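## Task

Find the tote somewhere in the room and place the yellow foam block inside it so that no part sticks out past the rim. The robot must not tip over or finish leaning, or the task fails. The block must stay in the tote on its own; it does not count if the robot is what holds it there at the end.

## Robot and tools

ROBOT. A Hello Robot Stretch 3 with a single arm. It has a two-wheel differential base (0.33 m long, 0.34 m wide), a lift that rides up a mast, and a telescoping arm that reaches out to the robot's RIGHT side, ending in a wrist (yaw, pitch, roll) and a gripper. The base cannot slide sideways, so you move the gripper forward or back by driving the base. On-the-spot turns pivot around the point midway between the drive wheels, 0.05 m behind the front edge. With the arm pulled in and the wrist folded, a turn sweeps a radius of 0.28 m; an unfolded, level wrist reaches further than that. Cameras: head_camera and nav_camera on the head (aimed with head_pan_rad and head_tilt_rad), wrist_camera on the gripper.

FRAMES. Base frame: origin on the floor between the drive wheels, x forward, y left, z up. hand_pose is reported in the base frame at the spot where the closed fingertips meet. Odometry frame is the base frame as it stood at scene start; heading is positive to the left, range -3.142 to 3.142.

execute_actions(actions): a list of actions run in sequence; an empty list just returns the current state and images. Each action is {"robot": ..., "steps": n, "until": ...}. steps is 1 to 450 control steps at 30 per second (default 1); {"steps": n} alone simply waits. until (only together with steps) ends the action early once all its conditions hold. robot may contain:
- base: exactly one of translate_m (metres, an offset driven straight from where the base is when the command begins, positive forward, |value| at most 1) or rotate_rad (radians, an offset turn in place, positive = counter-clockwise/left, |value| at most 3.2).
- joints: absolute targets by name, each a single number; unnamed joints keep their current targets. lift_m 0 to 1.1 (arm height); arm_m 0 to 0.52 (extension); wrist_yaw_rad -1.345 to 4.42 (0 along the arm, positive toward the front, 3.0 folded over the base); wrist_pitch_rad -1.57 to 0.451 (negative tips fingers down); wrist_roll_rad -2.911 to 2.911; gripper_m -0.089 to 0.179 (larger is wider; actual fingertip gap is about 0.007 m less near closed and 0.025 m less when fully open, zero below 0.007); head_pan_rad -3.953 to 1.73 (0 forward, positive left, -1.57 looks along the arm); head_tilt_rad -1.53 to 0.419 (negative down).
- contact_limits: {"arm_m": effort %} 1 to 100, stopping the arm once its motor effort reaches that level (negative side when retracting); applies until the next arm command.
- A list of up to 8 commands (each with base/joints/contact_limits, or {"pause_s": s} up to 15) runs one after another; each starts once the previous ended "done" (off_target also passes for base and gripper), otherwise the rest is dropped.
- {"stop": true} brakes everything and clears the queue.
Base and joint motions in one command start together and continue across later actions. A new command overrides at once and discards the rest of an older queue. If any value is invalid or out of range, the whole call is rejected and nothing runs.
To wait for everything to settle, use "steps": 450 with "until": {"robot": {"status": "ended"}}. Other fields can be tested, e.g. {"lift_m": [">", 0.3]} or {"base_status": ["!=", "moving"]}; operators =, !=, <, <=, >, >=. "any" in place of "robot" with status ended fires when the first motion ends. Never wait on a reading with "=".

SPEED. Full base speed (0.30 m/s, 1.9 rad/s) only when stowed: lift_m under 0.30, arm_m under 0.03, wrist_yaw_rad over 2.54; otherwise 0.10 m/s and 0.63 rad/s.

GRIPPER. Close to a value smaller than the object's width to grasp (lower squeezes harder, but the stall guard can relax an over-tight grip so things slip). Release by opening at least 0.02 above where the fingertips made contact. Neither the reading nor "done" proves a grasp; check images or depth.

SAFETY. Fold or unfold the wrist only with lift_m between 0.32 and 0.95, wrist_pitch_rad -0.4 and roll near 0; once folded, lift may drop to 0.25. If wrist_yaw_rad goes below -0.4, keep pitch at -0.5 or lower. Pushing against something rigid with the gripper higher than about 0.45 m can tip the robot; a second push after a contact_stop is riskier. Do not drive while gripping or pressing on something immovable. If the robot snags while driving (worst in reverse), back out of the last move in small steps; if it leans, free the gripper, and if still tipped, lower lift_m to about 0.2. Avoid drops, slams and hard shoves. A loose object may occasionally get nudged by the environment.

RESULTS. Each result is one snapshot plus one image per camera. base_status gives the base's progress (moved so far vs goal). joint_goals, joint_status, measured_speeds, motor_effort (% with peak in brackets; positive pushes toward higher values; readings carry fixed biases and noise). Status words: moving, done, off_target (stuck short of goal, may still push), contact_stop (lift or arm hit something and went slack until commanded again), time_out, stopped, not_commanded, torque_fault (wrist servo off about 10 s, limp, refuses goals). robot.on_its_own appears when the robot changed a goal, a joint is slack or off, effort at rest is unusual, or base_tilt drifts 3 degrees or more. refusals/queue/queue_left track refused goals and queue state; lines starting refused:, dropped:, replaced: explain events. base_tilt (degrees, forward/right positive). lidar_m: 12 distances in 30-degree sectors, first straight ahead then counter-clockwise (4th left, 7th behind, 10th right), plane 0.17 m high, 0.15 to 12 m, blind to clear objects. wrist_depth_mm and head_depth_mm: 7x7 median depth grids (head image is sideways).

zoom_image(camera, region): enlarged view of the latest image from head_camera, nav_camera or wrist_camera; region [x0, y0, x1, y1] in pixels from the top-left, at most 504 by 504.

finished_scene(scene): ends the current scene (pass its number) and loads the next one with its task. Irreversible. Commands still running continue during the final hold, then everything is braked, so let all motion finish and release the object first.

Each tool is called as name([rows], argument=value, ...), one row to a line, values as JSON.

## Session

execute_actions(actions=[])

Scene clock: 0.00 s.
robot.base_odometry: x=+0.000 y=+0.000 heading=+0.000 (m, m, rad; robot's odometry frame)
robot.turned_by_wheels: +0.000 (rad since the last result)
robot.turned_by_imu: +0.000 (rad since the last result)
robot.base_tilt: forward=+0.2 right=-0.3 (deg)
robot.lidar_m: 2.20 2.28 0.69 0.84 1.64 1.59 1.01 0.92 2.50 1.98 1.28 1.55
robot.head_depth_mm: 1877 1933 1938 1959 1969 1355 1961 / 1973 2105 2126 2168 2195 2109 2048 / 1994 2361 2390 2411 2472 2489 2057 / 1974 2635 2726 2747 2797 2727 2081 / 1969 2633 2692 2699 2715 2674 2078 / 1939 2474 2457 2484 2487 2470 2111 / 1944 2278 2276 2287 2297 2280 2112
robot.base_status: not_commanded
robot.joint_positions: lift_m=+0.409 arm_m=+0.002 wrist_yaw_rad=+3.059 wrist_pitch_rad=-0.430 wrist_roll_rad=-0.009 gripper_m=+0.037 head_pan_rad=-0.006 head_tilt_rad=-0.024
robot.joint_goals: lift_m=+0.409 arm_m=+0.002 wrist_yaw_rad=+3.059 wrist_pitch_rad=-0.430 wrist_roll_rad=-0.009 gripper_m=+0.037 head_pan_rad=-0.006 head_tilt_rad=-0.024
robot.joint_status: lift_m=not_commanded arm_m=not_commanded wrist_yaw_rad=not_commanded wrist_pitch_rad=not_commanded wrist_roll_rad=not_commanded gripper_m=not_commanded head_pan_rad=not_commanded head_tilt_rad=not_commanded
robot.measured_speeds: translate_m=+0.000 rotate_rad=+0.000 lift_m=+0.000 arm_m=+0.000 wrist_yaw_rad=+0.000 wrist_pitch_rad=+0.000 wrist_roll_rad=+0.000 head_pan_rad=+0.000 head_tilt_rad=+0.000
robot: refusals=0 queue=idle queue_left=0
robot.motor_effort: left_wheel=+1 right_wheel=+0 lift_m=+26 arm_m=-1 wrist_yaw_rad=+1 wrist_pitch_rad=+4 wrist_roll_rad=+0 gripper_m=+0 head_pan_rad=+0 head_tilt_rad=+2 (%)
robot.hand_pose: x=-0.0029 y=+0.0754 z=+0.4188 quat_wxyz=(+0.179, +0.693, +0.123, +0.687) (m; robot's base frame)
robot.wrist_depth_mm: - - - - 761 630 580 / - - - - 813 653 789 / - - - - 880 691 - / 985 - - - 920 762 980 / 802 810 - 791 805 802 811 / 653 661 671 664 689 669 667 / 574 573 - 574 550 573 569
pictures: head_camera (sideways: a quarter turn clockwise sets it upright), nav_camera (sideways: a quarter turn counterclockwise sets it upright), wrist_camera
Images, in order (width x height): head_camera 896x504, nav_camera 672x504, wrist_camera 644x364.

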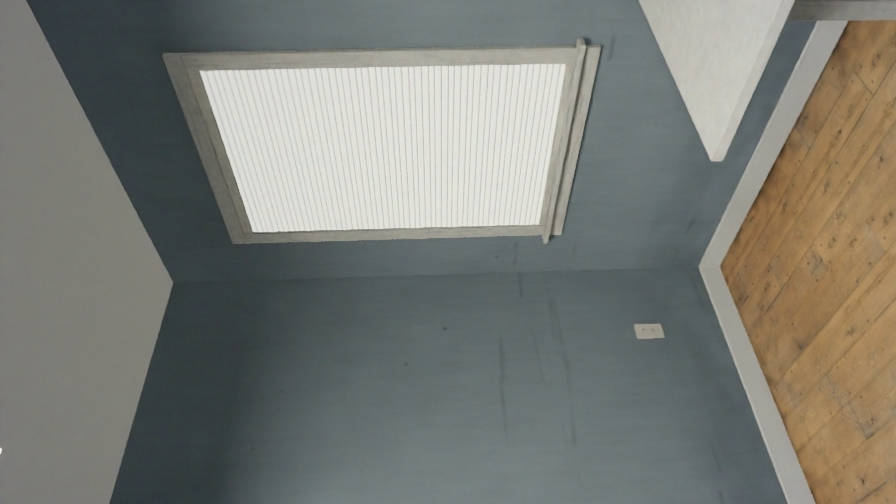

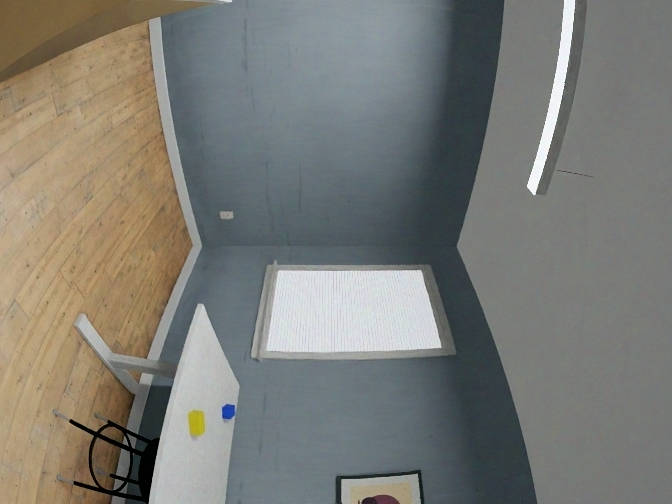

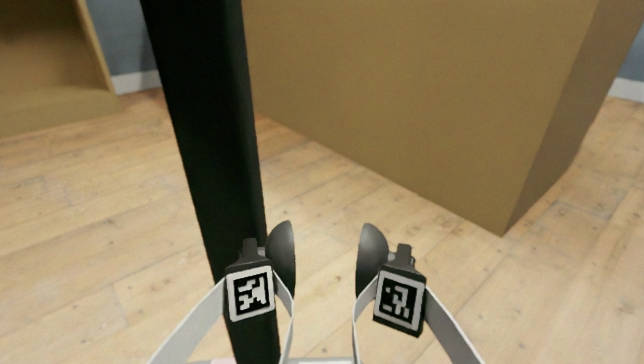

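execute_actions([
  {"robot":{"joints":{"head_pan_rad":-0.9,"head_tilt_rad":-0.6}},"steps":100,"until":{"robot":{"status":"ended"}}},
])

execute_actions([
  {"robot":{"joints":{"head_pan_rad":-2.6,"head_tilt_rad":-0.6}},"steps":100,"until":{"robot":{"status":"ended"}}},
])

execute_actions([
  {"robot":{"joints":{"head_pan_rad":1.5,"head_tilt_rad":-0.6}},"steps":150,"until":{"robot":{"status":"ended"}}},
])

Scene clock: 9.33 s.
robot.base_odometry: x=+0.000 y=+0.000 heading=+0.000 (m, m, rad; robot's odometry frame)
robot.turned_by_wheels: +0.000 (rad since the last result)
robot.turned_by_imu: +0.001 (rad since the last result)
robot.base_tilt: forward=+0.2 right=-0.4 (deg)
robot.lidar_m: 2.20 2.27 0.69 0.83 1.64 1.58 1.01 0.93 2.50 1.98 1.28 1.55
robot.head_depth_mm: 1517 1679 1405 2094 1758 1434 1216 / 1525 1679 1422 1690 1719 1443 1212 / 1509 1678 1431 2107 1765 1442 1213 / 1508 1676 1432 2079 1719 1449 1223 / 1499 1678 1440 2039 1734 1446 1223 / 1494 1658 1453 1462 1730 1450 1229 / 1490 1654 1446 2066 1799 1460 1231
robot.base_status: not_commanded
robot.joint_positions: lift_m=+0.409 arm_m=+0.002 wrist_yaw_rad=+3.059 wrist_pitch_rad=-0.430 wrist_roll_rad=-0.009 gripper_m=+0.037 head_pan_rad=-0.893 head_tilt_rad=-0.592
robot.joint_goals: lift_m=+0.409 arm_m=+0.002 wrist_yaw_rad=+3.059 wrist_pitch_rad=-0.430 wrist_roll_rad=-0.009 gripper_m=+0.037 head_pan_rad=-0.900 head_tilt_rad=-0.600
robot.joint_status: lift_m=not_commanded arm_m=not_commanded wrist_yaw_rad=not_commanded wrist_pitch_rad=not_commanded wrist_roll_rad=not_commanded gripper_m=not_commanded head_pan_rad=done head_tilt_rad=done
robot.measured_speeds: translate_m=+0.000 rotate_rad=+0.000 lift_m=+0.000 arm_m=+0.000 wrist_yaw_rad=+0.000 wrist_pitch_rad=+0.000 wrist_roll_rad=+0.000 head_pan_rad=+0.000 head_tilt_rad=+0.000
robot: refusals=0 queue=done queue_left=0
robot.motor_effort: left_wheel=+1(1) right_wheel=-1(1) lift_m=+26(26) arm_m=-1(1) wrist_yaw_rad=+1(0) wrist_pitch_rad=+4(4) wrist_roll_rad=+1(1) gripper_m=+0(0) head_pan_rad=-4(49) head_tilt_rad=-3(25) (%)
robot.hand_pose: x=-0.0029 y=+0.0754 z=+0.4188 quat_wxyz=(+0.179, +0.693, +0.123, +0.687) (m; robot's base frame)
robot.wrist_depth_mm: - - - 999 762 622 575 / - - - - 823 660 753 / - - - - 880 692 - / - 1000 - 998 915 759 995 / 800 798 - 818 823 796 804 / 660 672 667 658 670 673 666 / 557 564 - 562 552 571 567
pictures: head_camera (sideways: a quarter turn clockwise sets it upright), nav_camera (sideways: a quarter turn counterclockwise sets it upright), wrist_camera
Images, in order (width x height): head_camera 896x504, nav_camera 672x504, wrist_camera 644x364.

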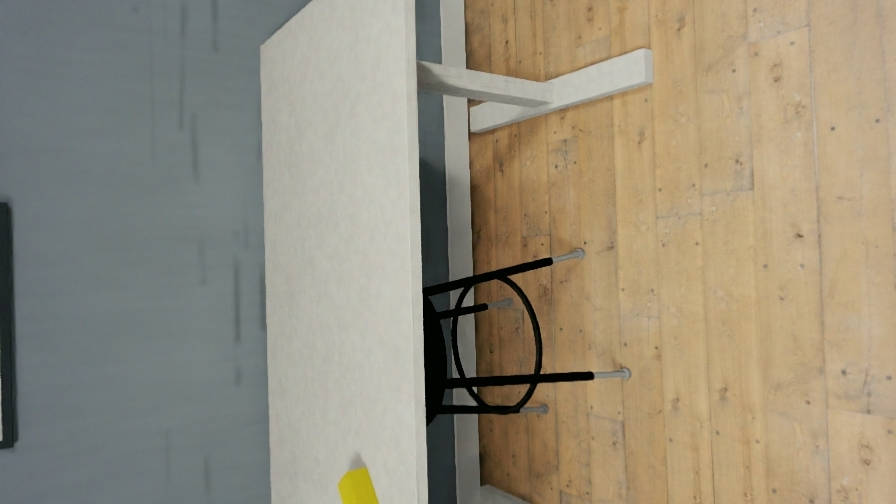

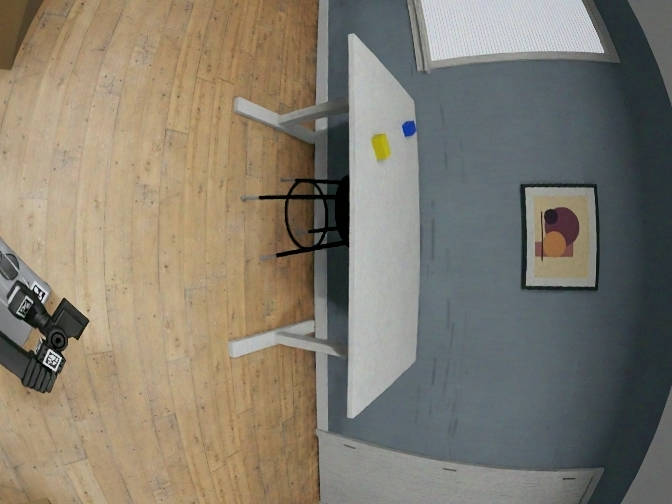

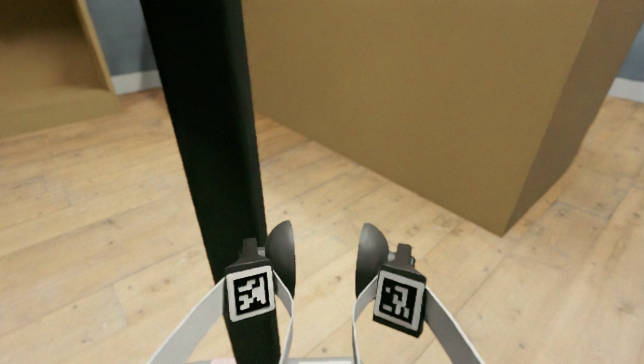

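Scene clock: 10.67 s.
robot.base_odometry: x=+0.000 y=+0.000 heading=+0.000 (m, m, rad; robot's odometry frame)
robot.turned_by_wheels: +0.000 (rad since the last result)
robot.turned_by_imu: +0.000 (rad since the last result)
robot.base_tilt: forward=+0.2 right=-0.3 (deg)
robot.lidar_m: 2.21 2.27 0.69 0.84 1.65 1.58 1.01 0.93 2.50 1.98 1.28 1.55
robot.head_depth_mm: 2235 2384 1049 1158 1357 1437 1211 / 2199 2360 1028 1132 1322 1439 1209 / 2159 2327 1014 1102 1285 1415 1214 / 2126 2312 1020 1130 1328 1417 1212 / 2088 2328 2588 2310 1777 1450 1221 / 2055 2292 2550 2318 1784 1462 1229 / 2034 2253 2500 2340 1804 1452 1224
robot.base_status: not_commanded
robot.joint_positions: lift_m=+0.409 arm_m=+0.002 wrist_yaw_rad=+3.059 wrist_pitch_rad=-0.430 wrist_roll_rad=-0.009 gripper_m=+0.037 head_pan_rad=-2.593 head_tilt_rad=-0.593
robot.joint_goals: lift_m=+0.409 arm_m=+0.002 wrist_yaw_rad=+3.059 wrist_pitch_rad=-0.430 wrist_roll_rad=-0.009 gripper_m=+0.037 head_pan_rad=-2.600 head_tilt_rad=-0.600
robot.joint_status: lift_m=not_commanded arm_m=not_commanded wrist_yaw_rad=not_commanded wrist_pitch_rad=not_commanded wrist_roll_rad=not_commanded gripper_m=not_commanded head_pan_rad=done head_tilt_rad=done
robot.measured_speeds: translate_m=+0.000 rotate_rad=+0.000 lift_m=+0.000 arm_m=+0.000 wrist_yaw_rad=+0.000 wrist_pitch_rad=+0.000 wrist_roll_rad=+0.000 head_pan_rad=+0.000 head_tilt_rad=+0.000
robot: refusals=0 queue=done queue_left=0
robot.motor_effort: left_wheel=+1(1) right_wheel=+0(1) lift_m=+26(26) arm_m=-1(1) wrist_yaw_rad=-1(0) wrist_pitch_rad=+4(4) wrist_roll_rad=+1(0) gripper_m=+0(0) head_pan_rad=-4(51) head_tilt_rad=-3(3) (%)
robot.hand_pose: x=-0.0029 y=+0.0754 z=+0.4188 quat_wxyz=(+0.179, +0.693, +0.123, +0.687) (m; robot's base frame)
robot.wrist_depth_mm: - - - - 779 623 578 / - - - - 810 660 768 / - - - - 885 701 - / 983 - - 980 904 769 - / 803 798 - 801 826 793 815 / 654 676 675 663 686 669 671 / 561 568 - 565 554 579 568
pictures: head_camera (sideways: a quarter turn clockwise sets it upright), nav_camera (sideways: a quarter turn counterclockwise sets it upright), wrist_camera
Images, in order (width x height): head_camera 896x504, nav_camera 672x504, wrist_camera 644x364.

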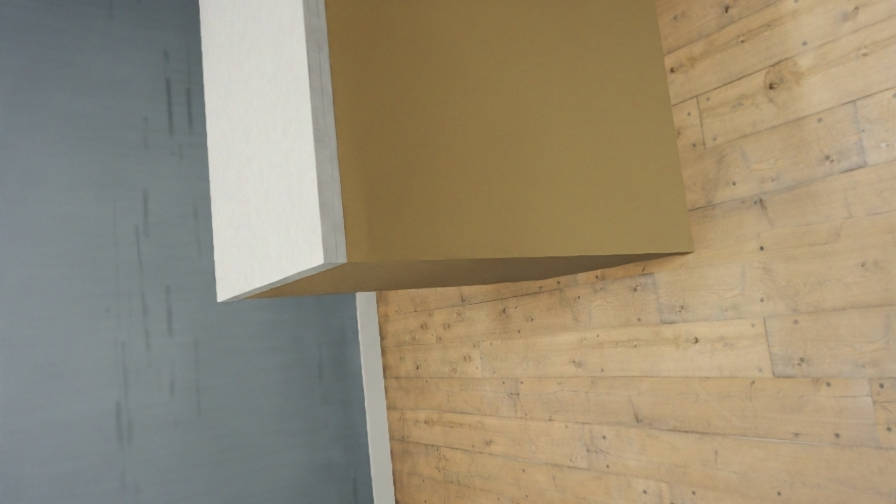

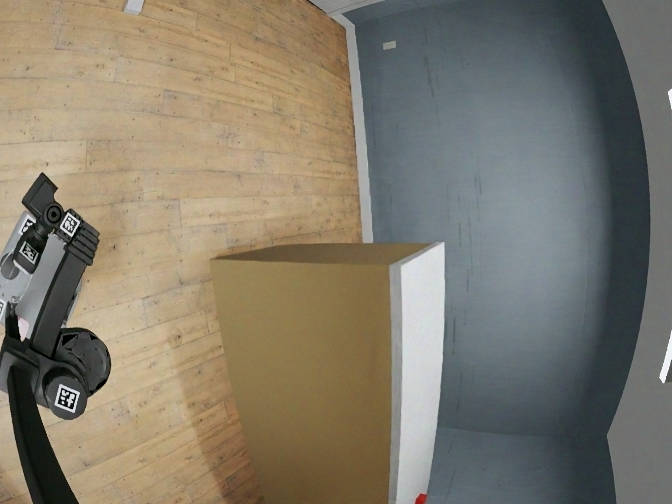

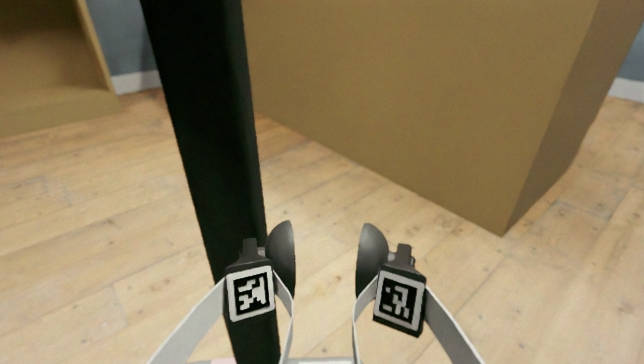

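Scene clock: 12.93 s.
robot.base_odometry: x=+0.000 y=+0.000 heading=+0.000 (m, m, rad; robot's odometry frame)
robot.turned_by_wheels: +0.000 (rad since the last result)
robot.turned_by_imu: +0.000 (rad since the last result)
robot.base_tilt: forward=+0.1 right=-0.3 (deg)
robot.lidar_m: 2.20 2.27 0.69 0.84 1.64 1.58 1.01 0.93 2.50 1.98 1.28 1.55
robot.head_depth_mm: 2113 2267 943 788 878 991 1130 / 2277 2421 950 875 985 1124 1197 / 2485 2556 956 979 1120 1306 1217 / 2373 1631 1019 1118 1304 1414 1218 / 2149 1634 1133 1288 1535 1442 1222 / 1970 1656 1277 1534 1727 1454 1225 / 1835 1670 1515 1894 1784 1451 1283
robot.base_status: not_commanded
robot.joint_positions: lift_m=+0.409 arm_m=+0.002 wrist_yaw_rad=+3.059 wrist_pitch_rad=-0.430 wrist_roll_rad=-0.009 gripper_m=+0.037 head_pan_rad=+1.493 head_tilt_rad=-0.593
robot.joint_goals: lift_m=+0.409 arm_m=+0.002 wrist_yaw_rad=+3.059 wrist_pitch_rad=-0.430 wrist_roll_rad=-0.009 gripper_m=+0.037 head_pan_rad=+1.500 head_tilt_rad=-0.600
robot.joint_status: lift_m=not_commanded arm_m=not_commanded wrist_yaw_rad=not_commanded wrist_pitch_rad=not_commanded wrist_roll_rad=not_commanded gripper_m=not_commanded head_pan_rad=done head_tilt_rad=done
robot.measured_speeds: translate_m=+0.000 rotate_rad=+0.000 lift_m=+0.000 arm_m=+0.000 wrist_yaw_rad=+0.000 wrist_pitch_rad=+0.000 wrist_roll_rad=+0.000 head_pan_rad=+0.000 head_tilt_rad=+0.000
robot: refusals=0 queue=done queue_left=0
robot.motor_effort: left_wheel=+1(1) right_wheel=-1(1) lift_m=+26(26) arm_m=-1(1) wrist_yaw_rad=+0(0) wrist_pitch_rad=+4(4) wrist_roll_rad=+1(1) gripper_m=+0(0) head_pan_rad=+4(50) head_tilt_rad=-3(2) (%)
robot.hand_pose: x=-0.0029 y=+0.0754 z=+0.4188 quat_wxyz=(+0.179, +0.693, +0.123, +0.687) (m; robot's base frame)
robot.wrist_depth_mm: - - - 987 770 625 571 / - - - - 814 654 764 / - - - - 881 697 - / 995 977 - 981 918 769 - / 790 790 - 796 827 794 805 / 670 662 660 666 681 674 662 / 561 567 - 572 549 570 565
pictures: head_camera (sideways: a quarter turn clockwise sets it upright), nav_camera (sideways: a quarter turn counterclockwise sets it upright), wrist_camera
Images, in order (width x height): head_camera 896x504, nav_camera 672x504, wrist_camera 644x364.

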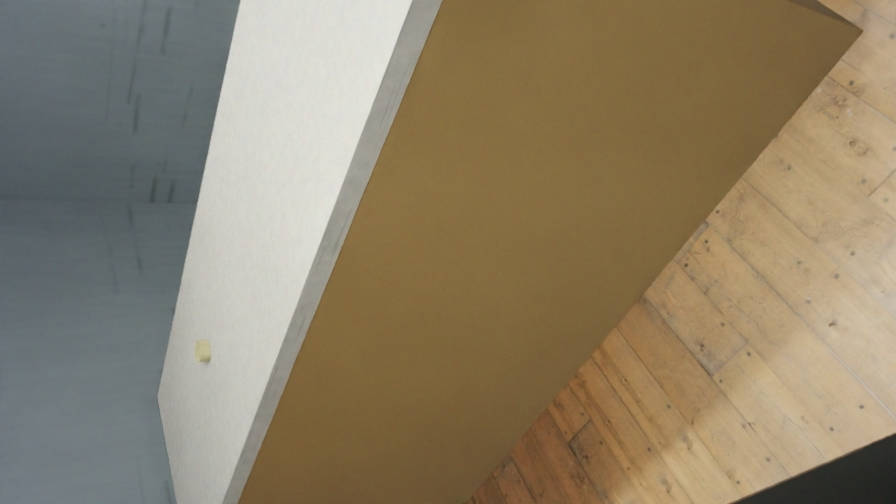

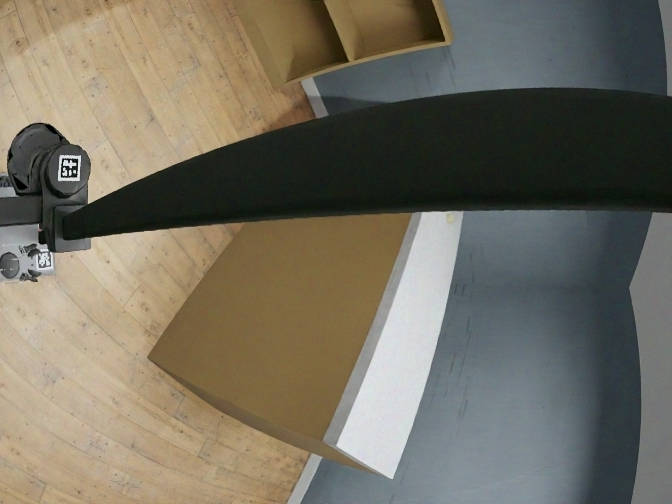

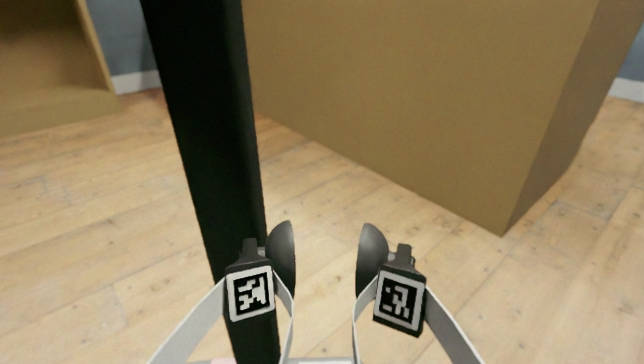

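execute_actions([
  {"robot":{"joints":{"head_pan_rad":-3.7,"head_tilt_rad":-0.4}},"steps":200,"until":{"robot":{"status":"ended"}}},
])

Scene clock: 24.90 s.
robot.base_odometry: x=+0.000 y=+0.000 heading=+0.000 (m, m, rad; robot's odometry frame)
robot.turned_by_wheels: +0.000 (rad since the last result)
robot.turned_by_imu: +0.001 (rad since the last result)
robot.base_tilt: forward=+0.2 right=-0.4 (deg)
robot.lidar_m: 2.21 2.27 0.69 0.84 1.64 1.58 1.01 0.93 2.49 1.98 1.29 1.55
robot.head_depth_mm: 1603 1724 1780 1889 2017 1679 1358 / 1646 1762 1865 1960 2022 1676 1347 / 1693 1808 1927 2052 2048 1690 1358 / 1751 1885 1921 2066 2086 1693 1360 / 1812 1972 2105 2234 2159 1688 1362 / 1859 2010 1903 1810 1903 1702 1376 / 1933 2081 1822 1499 1543 1587 1381
robot.base_status: not_commanded
robot.joint_positions: lift_m=+0.409 arm_m=+0.002 wrist_yaw_rad=+3.059 wrist_pitch_rad=-0.430 wrist_roll_rad=-0.009 gripper_m=+0.037 head_pan_rad=-3.693 head_tilt_rad=-0.409
robot.joint_goals: lift_m=+0.409 arm_m=+0.002 wrist_yaw_rad=+3.059 wrist_pitch_rad=-0.430 wrist_roll_rad=-0.009 gripper_m=+0.037 head_pan_rad=-3.700 head_tilt_rad=-0.400
robot.joint_status: lift_m=not_commanded arm_m=not_commanded wrist_yaw_rad=not_commanded wrist_pitch_rad=not_commanded wrist_roll_rad=not_commanded gripper_m=not_commanded head_pan_rad=done head_tilt_rad=done
robot.measured_speeds: translate_m=+0.000 rotate_rad=+0.000 lift_m=+0.000 arm_m=+0.000 wrist_yaw_rad=+0.000 wrist_pitch_rad=+0.000 wrist_roll_rad=+0.000 head_pan_rad=+0.000 head_tilt_rad=+0.000
robot: refusals=0 queue=done queue_left=0
robot.motor_effort: left_wheel=+1(1) right_wheel=-1(1) lift_m=+26(26) arm_m=-1(1) wrist_yaw_rad=+0(1) wrist_pitch_rad=+4(4) wrist_roll_rad=+1(1) gripper_m=+0(1) head_pan_rad=-4(52) head_tilt_rad=+4(15) (%)
robot.hand_pose: x=-0.0029 y=+0.0754 z=+0.4188 quat_wxyz=(+0.179, +0.693, +0.123, +0.687) (m; robot's base frame)
robot.wrist_depth_mm: - - - 998 772 624 578 / - - - - 816 662 756 / - - - - 884 687 - / 982 996 - - 912 754 - / 791 790 - 811 851 786 795 / 665 660 667 672 673 667 673 / 565 568 - 563 551 576 570
pictures: head_camera (sideways: a quarter turn clockwise sets it upright), nav_camera (sideways: a quarter turn counterclockwise sets it upright), wrist_camera
Images, in order (width x height): head_camera 896x504, nav_camera 672x504, wrist_camera 644x364.

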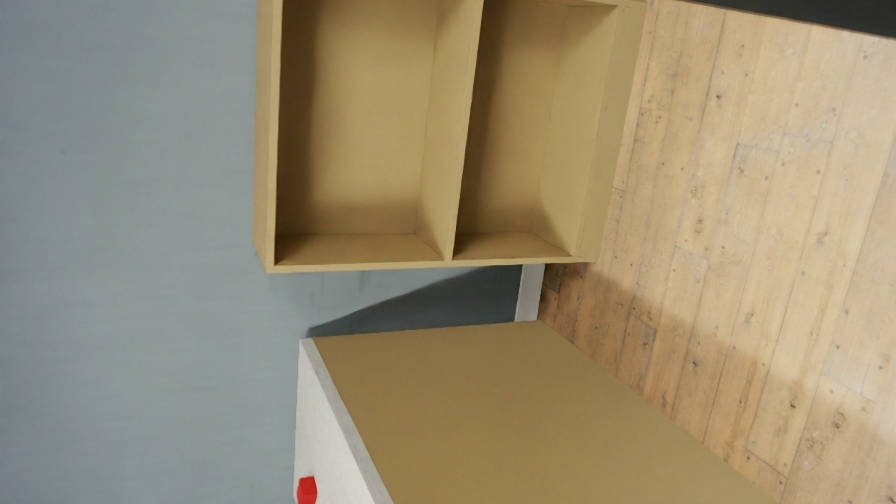

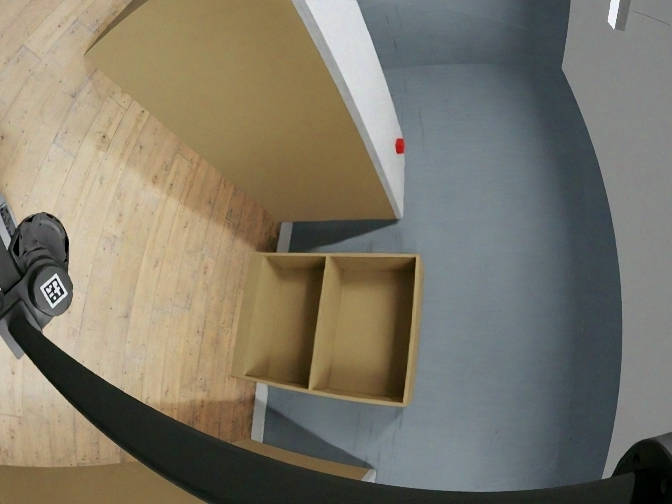

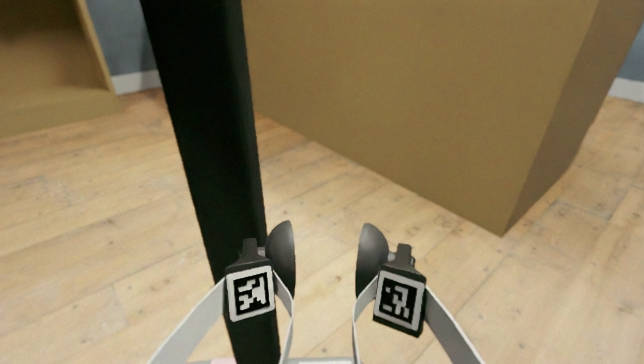

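execute_actions([
  {"robot":{"joints":{"head_pan_rad":-1.75,"head_tilt_rad":-0.5}},"steps":200,"until":{"robot":{"status":"ended"}}},
])

execute_actions([
  {"robot":{"joints":{"head_pan_rad":0.6,"head_tilt_rad":-0.7}},"steps":200,"until":{"robot":{"status":"ended"}}},
])

Scene clock: 31.03 s.
robot.base_odometry: x=+0.000 y=+0.000 heading=+0.000 (m, m, rad; robot's odometry frame)
robot.turned_by_wheels: +0.000 (rad since the last result)
robot.turned_by_imu: +0.001 (rad since the last result)
robot.base_tilt: forward=+0.4 right=-0.3 (deg)
robot.lidar_m: 2.20 2.27 0.69 0.84 1.64 1.58 1.01 0.93 2.50 1.98 1.28 1.55
robot.head_depth_mm: 2177 2359 2537 2628 1952 1545 1280 / 2343 2535 2763 2685 1970 1551 1291 / 2508 2745 2962 2659 1972 1564 1290 / 2437 2603 2837 2709 1978 1563 1286 / 2134 2292 2516 2601 2000 1565 1296 / 1944 2084 2236 2382 1984 1569 1285 / 1766 1900 2025 2169 2007 1579 1294
robot.base_status: not_commanded
robot.joint_positions: lift_m=+0.409 arm_m=+0.002 wrist_yaw_rad=+3.059 wrist_pitch_rad=-0.430 wrist_roll_rad=-0.009 gripper_m=+0.037 head_pan_rad=-1.757 head_tilt_rad=-0.494
robot.joint_goals: lift_m=+0.409 arm_m=+0.002 wrist_yaw_rad=+3.059 wrist_pitch_rad=-0.430 wrist_roll_rad=-0.009 gripper_m=+0.037 head_pan_rad=-1.750 head_tilt_rad=-0.500
robot.joint_status: lift_m=not_commanded arm_m=not_commanded wrist_yaw_rad=not_commanded wrist_pitch_rad=not_commanded wrist_roll_rad=not_commanded gripper_m=not_commanded head_pan_rad=done head_tilt_rad=done
robot.measured_speeds: translate_m=+0.000 rotate_rad=+0.000 lift_m=+0.000 arm_m=+0.000 wrist_yaw_rad=+0.000 wrist_pitch_rad=+0.000 wrist_roll_rad=+0.000 head_pan_rad=+0.000 head_tilt_rad=+0.000
robot: refusals=0 queue=done queue_left=0
robot.motor_effort: left_wheel=+1(1) right_wheel=-1(1) lift_m=+26(26) arm_m=-1(1) wrist_yaw_rad=-1(1) wrist_pitch_rad=+4(4) wrist_roll_rad=+1(0) gripper_m=+1(1) head_pan_rad=+4(53) head_tilt_rad=-3(10) (%)
robot.hand_pose: x=-0.0029 y=+0.0754 z=+0.4188 quat_wxyz=(+0.179, +0.693, +0.123, +0.687) (m; robot's base frame)
robot.wrist_depth_mm: - - - - 768 633 578 / - - - - 810 661 766 / - - - - 894 701 - / 992 - - 987 925 767 989 / 794 803 - 798 831 799 823 / 656 662 678 655 682 671 662 / 566 575 - 574 555 571 574
pictures: head_camera (sideways: a quarter turn clockwise sets it upright), nav_camera (sideways: a quarter turn counterclockwise sets it upright), wrist_camera
Images, in order (width x height): head_camera 896x504, nav_camera 672x504, wrist_camera 644x364.

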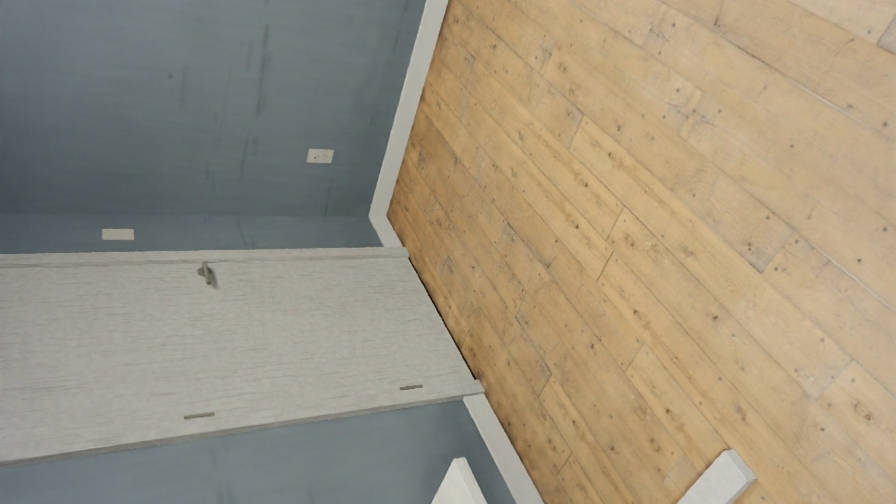

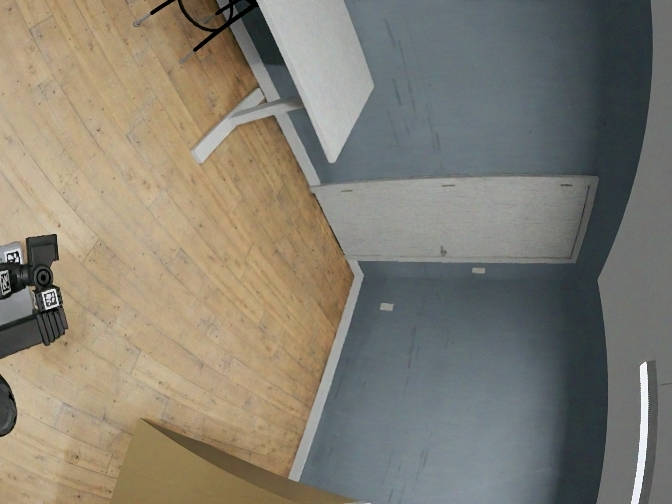

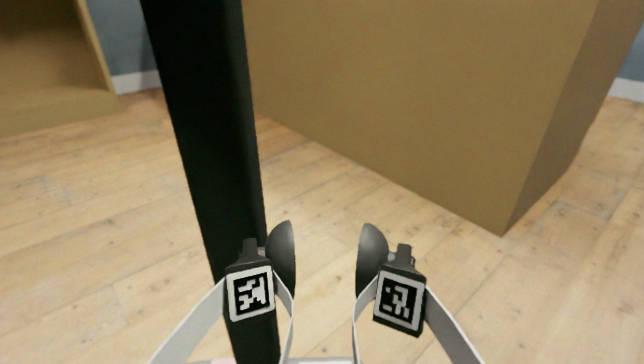

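Scene clock: 32.63 s.
robot.base_odometry: x=+0.000 y=+0.000 heading=+0.000 (m, m, rad; robot's odometry frame)
robot.turned_by_wheels: +0.000 (rad since the last result)
robot.turned_by_imu: +0.000 (rad since the last result)
robot.base_tilt: forward=+0.3 right=-0.4 (deg)
robot.lidar_m: 2.21 2.27 0.69 0.84 1.64 1.59 1.01 0.92 2.50 1.98 1.28 1.55
robot.head_depth_mm: 2011 2314 2503 1990 1605 1353 1164 / 2014 2254 2497 1985 1608 1355 1162 / 1985 2221 2457 2000 1621 1355 1165 / 1947 2205 2415 2007 1616 1361 1172 / 1932 2168 2414 1996 1577 1331 1173 / 1904 2079 1110 973 1011 1193 1174 / 1886 1140 783 792 945 1165 1174
robot.base_status: not_commanded
robot.joint_positions: lift_m=+0.409 arm_m=+0.002 wrist_yaw_rad=+3.059 wrist_pitch_rad=-0.430 wrist_roll_rad=-0.009 gripper_m=+0.037 head_pan_rad=+0.593 head_tilt_rad=-0.691
robot.joint_goals: lift_m=+0.409 arm_m=+0.002 wrist_yaw_rad=+3.059 wrist_pitch_rad=-0.430 wrist_roll_rad=-0.009 gripper_m=+0.037 head_pan_rad=+0.600 head_tilt_rad=-0.700
robot.joint_status: lift_m=not_commanded arm_m=not_commanded wrist_yaw_rad=not_commanded wrist_pitch_rad=not_commanded wrist_roll_rad=not_commanded gripper_m=not_commanded head_pan_rad=done head_tilt_rad=done
robot.measured_speeds: translate_m=+0.000 rotate_rad=+0.000 lift_m=+0.000 arm_m=+0.000 wrist_yaw_rad=+0.000 wrist_pitch_rad=+0.000 wrist_roll_rad=+0.000 head_pan_rad=+0.000 head_tilt_rad=+0.000
robot: refusals=0 queue=done queue_left=0
robot.motor_effort: left_wheel=+1(1) right_wheel=-1(1) lift_m=+26(26) arm_m=-1(1) wrist_yaw_rad=+1(0) wrist_pitch_rad=+4(4) wrist_roll_rad=+0(0) gripper_m=+0(0) head_pan_rad=+4(49) head_tilt_rad=-3(15) (%)
robot.hand_pose: x=-0.0029 y=+0.0754 z=+0.4188 quat_wxyz=(+0.179, +0.693, +0.123, +0.687) (m; robot's base frame)
robot.wrist_depth_mm: - - - 988 773 614 581 / - - - - 825 654 767 / - - - - 871 695 - / - - - - 914 759 - / 803 796 - 789 820 800 811 / 657 669 668 674 675 667 675 / 575 565 - 575 555 575 574
pictures: head_camera (sideways: a quarter turn clockwise sets it upright), nav_camera (sideways: a quarter turn counterclockwise sets it upright), wrist_camera
Images, in order (width x height): head_camera 896x504, nav_camera 672x504, wrist_camera 644x364.

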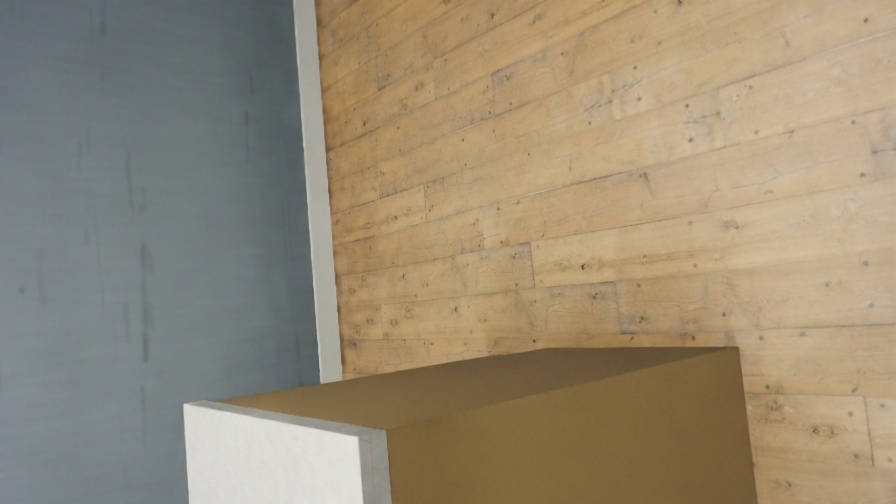

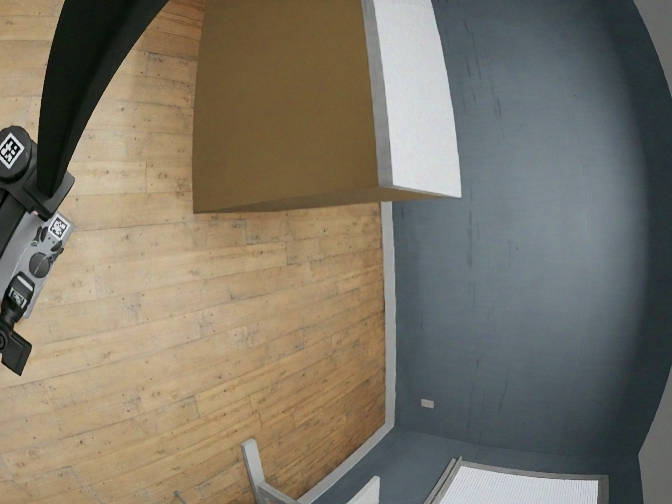

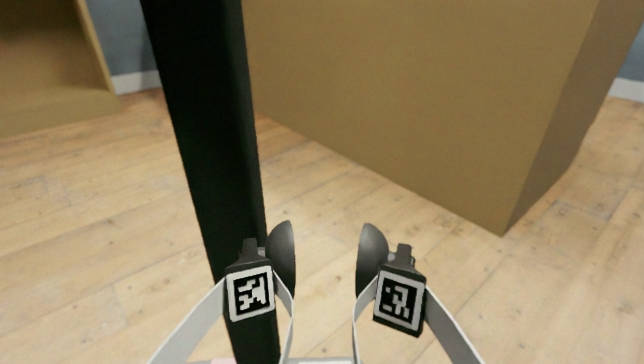

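execute_actions([
  {"robot":[{"base":{"translate_m":0.6},"joints":{"lift_m":0.92,"wrist_yaw_rad":0.0,"head_pan_rad":-0.8,"head_tilt_rad":-0.7,"gripper_m":0.15}},{"base":{"rotate_rad":0.68},"joints":{"wrist_pitch_rad":0,"head_pan_rad":-1.4,"head_tilt_rad":-0.8}}],"steps":450,"until":{"robot":{"status":"ended"}}},
])

Scene clock: 68.87 s.
robot.base_odometry: x=+0.600 y=+0.000 heading=+0.680 (m, m, rad; robot's odometry frame)
robot.turned_by_wheels: +0.680 (rad since the last result)
robot.turned_by_imu: +0.694 (rad since the last result)
robot.base_tilt: forward=+0.1 right=-0.6 (deg)
robot.lidar_m: 1.81 0.73 0.55 0.83 1.97 1.46 1.91 2.02 1.01 0.79 1.01 1.89
robot.head_depth_mm: 1183 1273 979 855 - - 1083 / 1200 1283 977 - - - 1113 / 1213 1299 948 1260 1482 1284 1127 / 1235 1234 1016 1651 1503 1290 1127 / 1255 1297 983 1468 1497 1301 1133 / 1272 1407 986 1712 1509 1296 1131 / 1283 1492 1619 1710 1511 1302 1138
robot.base_status: done (rotate_rad +0.6798 of +0.6800)
robot.joint_positions: lift_m=+0.920 arm_m=+0.002 wrist_yaw_rad=+0.002 wrist_pitch_rad=-0.022 wrist_roll_rad=-0.009 gripper_m=+0.150 head_pan_rad=-1.393 head_tilt_rad=-0.790
robot.joint_goals: lift_m=+0.920 arm_m=+0.002 wrist_yaw_rad=+0.000 wrist_pitch_rad=+0.000 wrist_roll_rad=-0.009 gripper_m=+0.150 head_pan_rad=-1.400 head_tilt_rad=-0.800
robot.joint_status: lift_m=done arm_m=not_commanded wrist_yaw_rad=done wrist_pitch_rad=done wrist_roll_rad=not_commanded gripper_m=done head_pan_rad=done head_tilt_rad=done
robot.measured_speeds: translate_m=+0.000 rotate_rad=+0.000 lift_m=+0.000 arm_m=+0.000 wrist_yaw_rad=+0.000 wrist_pitch_rad=+0.000 wrist_roll_rad=+0.000 head_pan_rad=+0.000 head_tilt_rad=+0.000
robot: refusals=0 queue=done queue_left=0
robot.motor_effort: left_wheel=-2(6) right_wheel=+3(5) lift_m=+29(31) arm_m=-1(0) wrist_yaw_rad=-2(3) wrist_pitch_rad=+6(7) wrist_roll_rad=+0(1) gripper_m=+0(98) head_pan_rad=-4(52) head_tilt_rad=-4(10) (%)
robot.hand_pose: x=-0.0209 y=-0.4024 z=+1.0289 quat_wxyz=(+0.710, +0.009, -0.704, -0.007) (m; robot's base frame)
robot.wrist_depth_mm: - - - - - - - / - - - - - - - / - - - - - - - / - - - - - - - / - - - - - - - / - - 781 784 790 - 814 / - 544 571 578 586 564 605
pictures: head_camera (sideways: a quarter turn clockwise sets it upright), nav_camera (sideways: a quarter turn counterclockwise sets it upright), wrist_camera
Images, in order (width x height): head_camera 896x504, nav_camera 672x504, wrist_camera 644x364.

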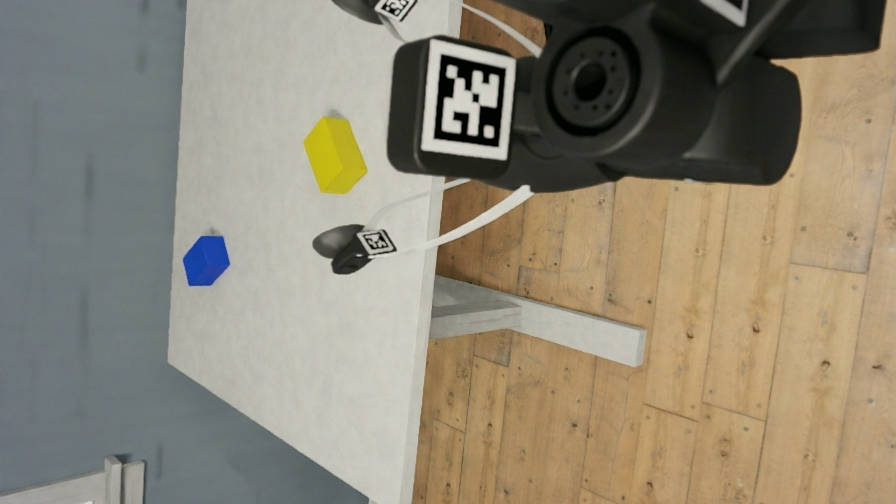

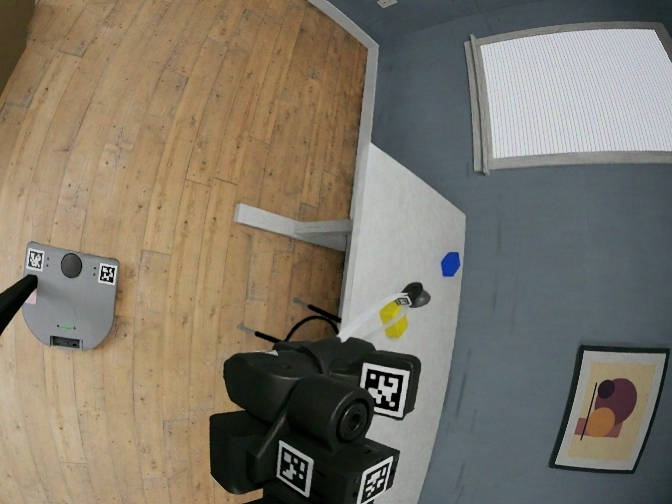

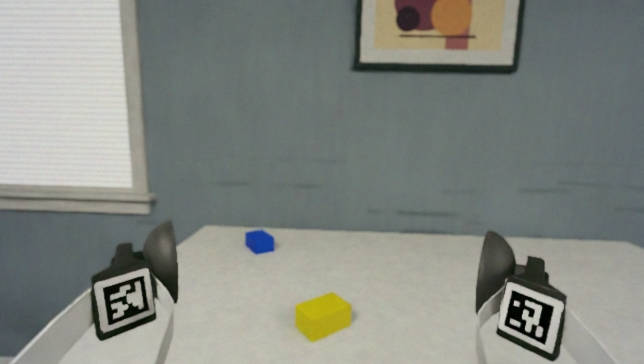

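execute_actions([
  {"robot":{"joints":{"lift_m":0.72,"wrist_pitch_rad":-0.2}},"steps":300,"until":{"robot":{"status":"ended"}}},
])

Scene clock: 78.13 s.
robot.base_odometry: x=+0.600 y=+0.000 heading=+0.680 (m, m, rad; robot's odometry frame)
robot.turned_by_wheels: +0.000 (rad since the last result)
robot.turned_by_imu: +0.001 (rad since the last result)
robot.base_tilt: forward=+0.1 right=-0.5 (deg)
robot.lidar_m: 1.81 0.73 0.55 0.82 1.97 1.47 1.92 2.03 1.01 0.80 1.01 1.88
robot.head_depth_mm: 1179 1274 976 857 1496 1287 - / 1196 1286 975 855 1460 1293 - / 1219 1289 944 1513 1498 - - / 1240 1237 982 1654 1512 1295 1134 / 1252 1296 984 1460 1505 1293 1133 / 1277 1402 984 1708 1511 1298 1138 / 1281 1497 1635 1706 1517 1300 1138
robot.base_status: done (rotate_rad +0.6798 of +0.6800)
robot.joint_positions: lift_m=+0.720 arm_m=+0.002 wrist_yaw_rad=+0.002 wrist_pitch_rad=-0.216 wrist_roll_rad=-0.009 gripper_m=+0.150 head_pan_rad=-1.393 head_tilt_rad=-0.790
robot.joint_goals: lift_m=+0.720 arm_m=+0.002 wrist_yaw_rad=+0.000 wrist_pitch_rad=-0.200 wrist_roll_rad=-0.009 gripper_m=+0.150 head_pan_rad=-1.400 head_tilt_rad=-0.800
robot.joint_status: lift_m=done arm_m=not_commanded wrist_yaw_rad=done wrist_pitch_rad=done wrist_roll_rad=not_commanded gripper_m=done head_pan_rad=done head_tilt_rad=done
robot.measured_speeds: translate_m=+0.000 rotate_rad=+0.000 lift_m=+0.000 arm_m=+0.000 wrist_yaw_rad=+0.000 wrist_pitch_rad=+0.000 wrist_roll_rad=+0.000 head_pan_rad=+0.000 head_tilt_rad=+0.000
robot: refusals=0 queue=done queue_left=0
robot.motor_effort: left_wheel=-2(2) right_wheel=+3(3) lift_m=+23(28) arm_m=-1(1) wrist_yaw_rad=-1(2) wrist_pitch_rad=+5(6) wrist_roll_rad=+0(0) gripper_m=+0(1) head_pan_rad=-4(4) head_tilt_rad=-3(4) (%)
robot.hand_pose: x=-0.0209 y=-0.3918 z=+0.7803 quat_wxyz=(+0.706, +0.078, -0.700, -0.076) (m; robot's base frame)
robot.wrist_depth_mm: - - - - - - - / - - - - - - - / - 733 761 673 791 807 832 / 460 462 434 435 442 448 451 / - - - - 700 - - / - - - - - - - / - - - - - - -
pictures: head_camera (sideways: a quarter turn clockwise sets it upright), nav_camera (sideways: a quarter turn counterclockwise sets it upright), wrist_camera
Images, in order (width x height): head_camera 896x504, nav_camera 672x504, wrist_camera 644x364.

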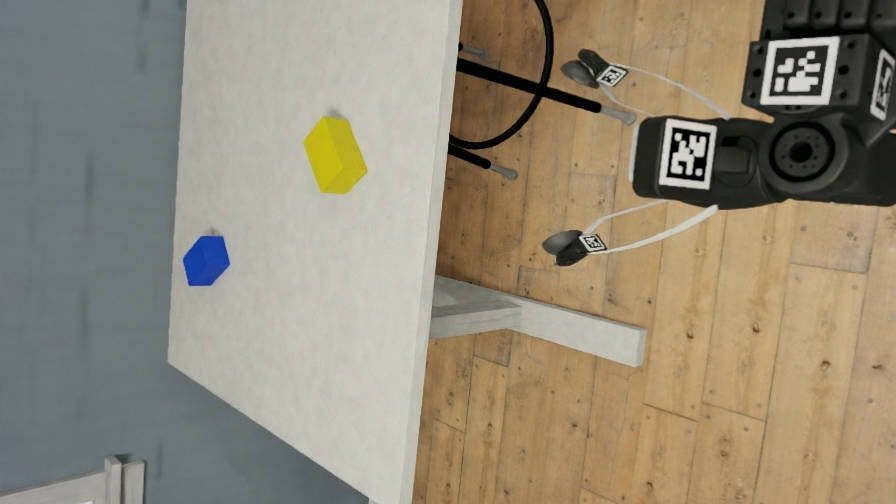

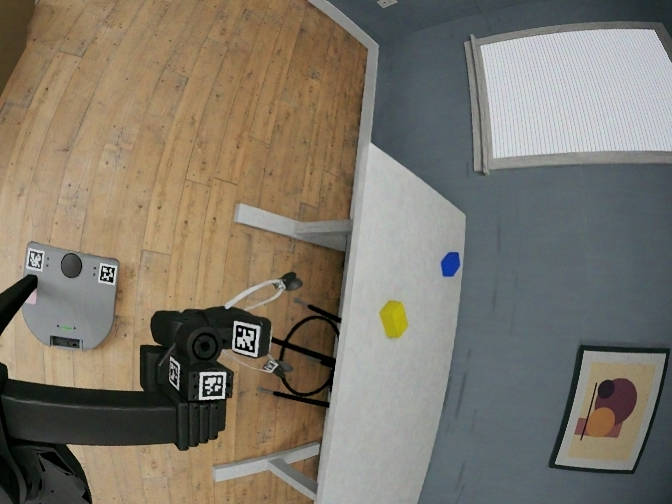

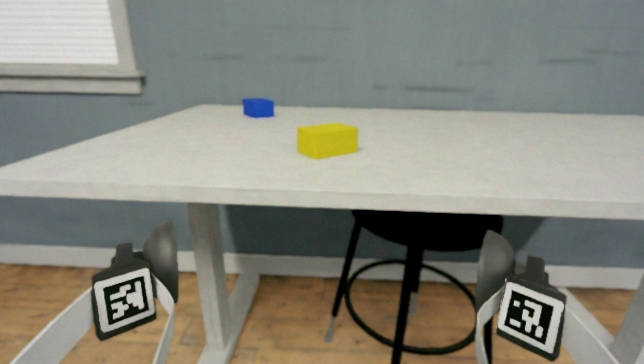

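execute_actions([
  {"robot":{"joints":{"lift_m":0.76,"arm_m":0.27,"wrist_pitch_rad":-0.35}},"steps":300,"until":{"robot":{"status":"ended"}}},
])

Scene clock: 86.13 s.
robot.base_odometry: x=+0.600 y=+0.000 heading=+0.680 (m, m, rad; robot's odometry frame)
robot.turned_by_wheels: +0.000 (rad since the last result)
robot.turned_by_imu: +0.001 (rad since the last result)
robot.base_tilt: forward=+0.2 right=-0.3 (deg)
robot.lidar_m: 1.81 0.73 0.55 0.83 1.97 1.47 1.91 2.03 1.00 0.80 1.02 1.89
robot.head_depth_mm: 1179 1275 989 - 1457 1289 1131 / 1203 1283 1008 - 1470 1288 1131 / 1218 1293 996 1690 1507 1291 1131 / 1236 1237 979 1646 1510 1294 1127 / 1248 1302 984 1463 1497 1291 1133 / 1272 1408 986 1708 1510 1293 1131 / 1283 1485 1629 1716 1515 1297 1138
robot.base_status: done (rotate_rad +0.6798 of +0.6800)
robot.joint_positions: lift_m=+0.760 arm_m=+0.270 wrist_yaw_rad=+0.002 wrist_pitch_rad=-0.364 wrist_roll_rad=-0.009 gripper_m=+0.150 head_pan_rad=-1.393 head_tilt_rad=-0.790
robot.joint_goals: lift_m=+0.760 arm_m=+0.270 wrist_yaw_rad=+0.000 wrist_pitch_rad=-0.350 wrist_roll_rad=-0.009 gripper_m=+0.150 head_pan_rad=-1.400 head_tilt_rad=-0.800
robot.joint_status: lift_m=done arm_m=done wrist_yaw_rad=done wrist_pitch_rad=done wrist_roll_rad=not_commanded gripper_m=done head_pan_rad=done head_tilt_rad=done
robot.measured_speeds: translate_m=+0.000 rotate_rad=+0.000 lift_m=+0.000 arm_m=+0.000 wrist_yaw_rad=+0.000 wrist_pitch_rad=+0.000 wrist_roll_rad=+0.000 head_pan_rad=+0.000 head_tilt_rad=+0.000
robot: refusals=0 queue=done queue_left=0
robot.motor_effort: left_wheel=-2(2) right_wheel=+2(3) lift_m=+29(31) arm_m=+3(4) wrist_yaw_rad=-1(1) wrist_pitch_rad=+4(4) wrist_roll_rad=+0(1) gripper_m=-1(0) head_pan_rad=-4(4) head_tilt_rad=-4(3) (%)
robot.hand_pose: x=-0.0211 y=-0.6455 z=+0.7847 quat_wxyz=(+0.699, +0.130, -0.692, -0.127) (m; robot's base frame)
robot.wrist_depth_mm: 835 847 833 811 815 801 796 / 928 893 839 859 843 830 821 / 499 505 503 514 510 512 530 / 353 358 355 302 366 361 364 / 275 291 277 278 280 283 286 / 225 - 227 227 230 - 231 / 190 189 192 192 194 187 193
pictures: head_camera (sideways: a quarter turn clockwise sets it upright), nav_camera (sideways: a quarter turn counterclockwise sets it upright), wrist_camera
Images, in order (width x height): head_camera 896x504, nav_camera 672x504, wrist_camera 644x364.

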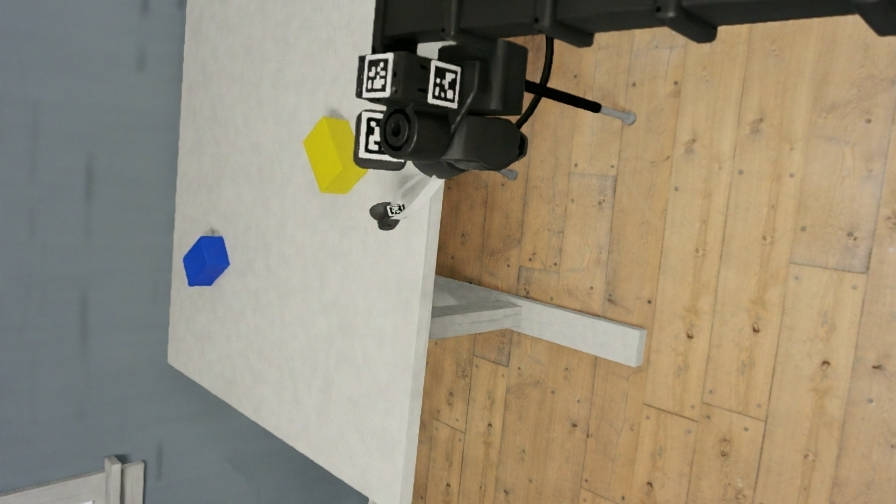

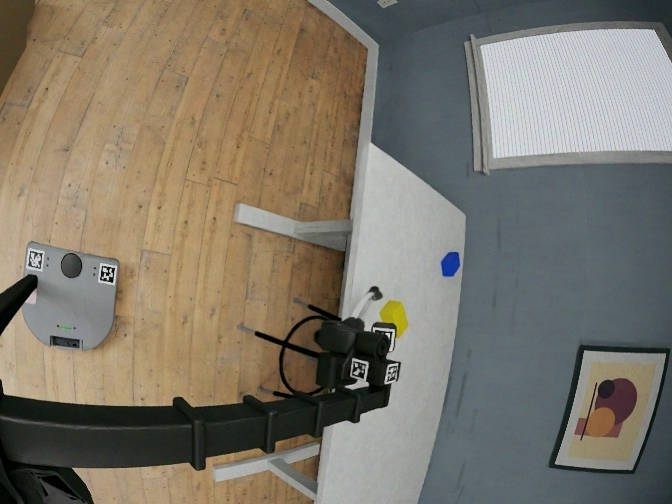

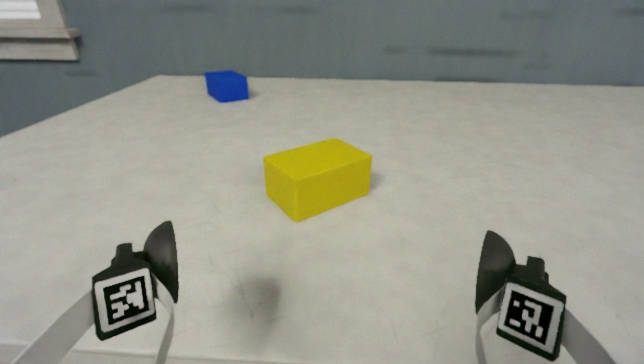

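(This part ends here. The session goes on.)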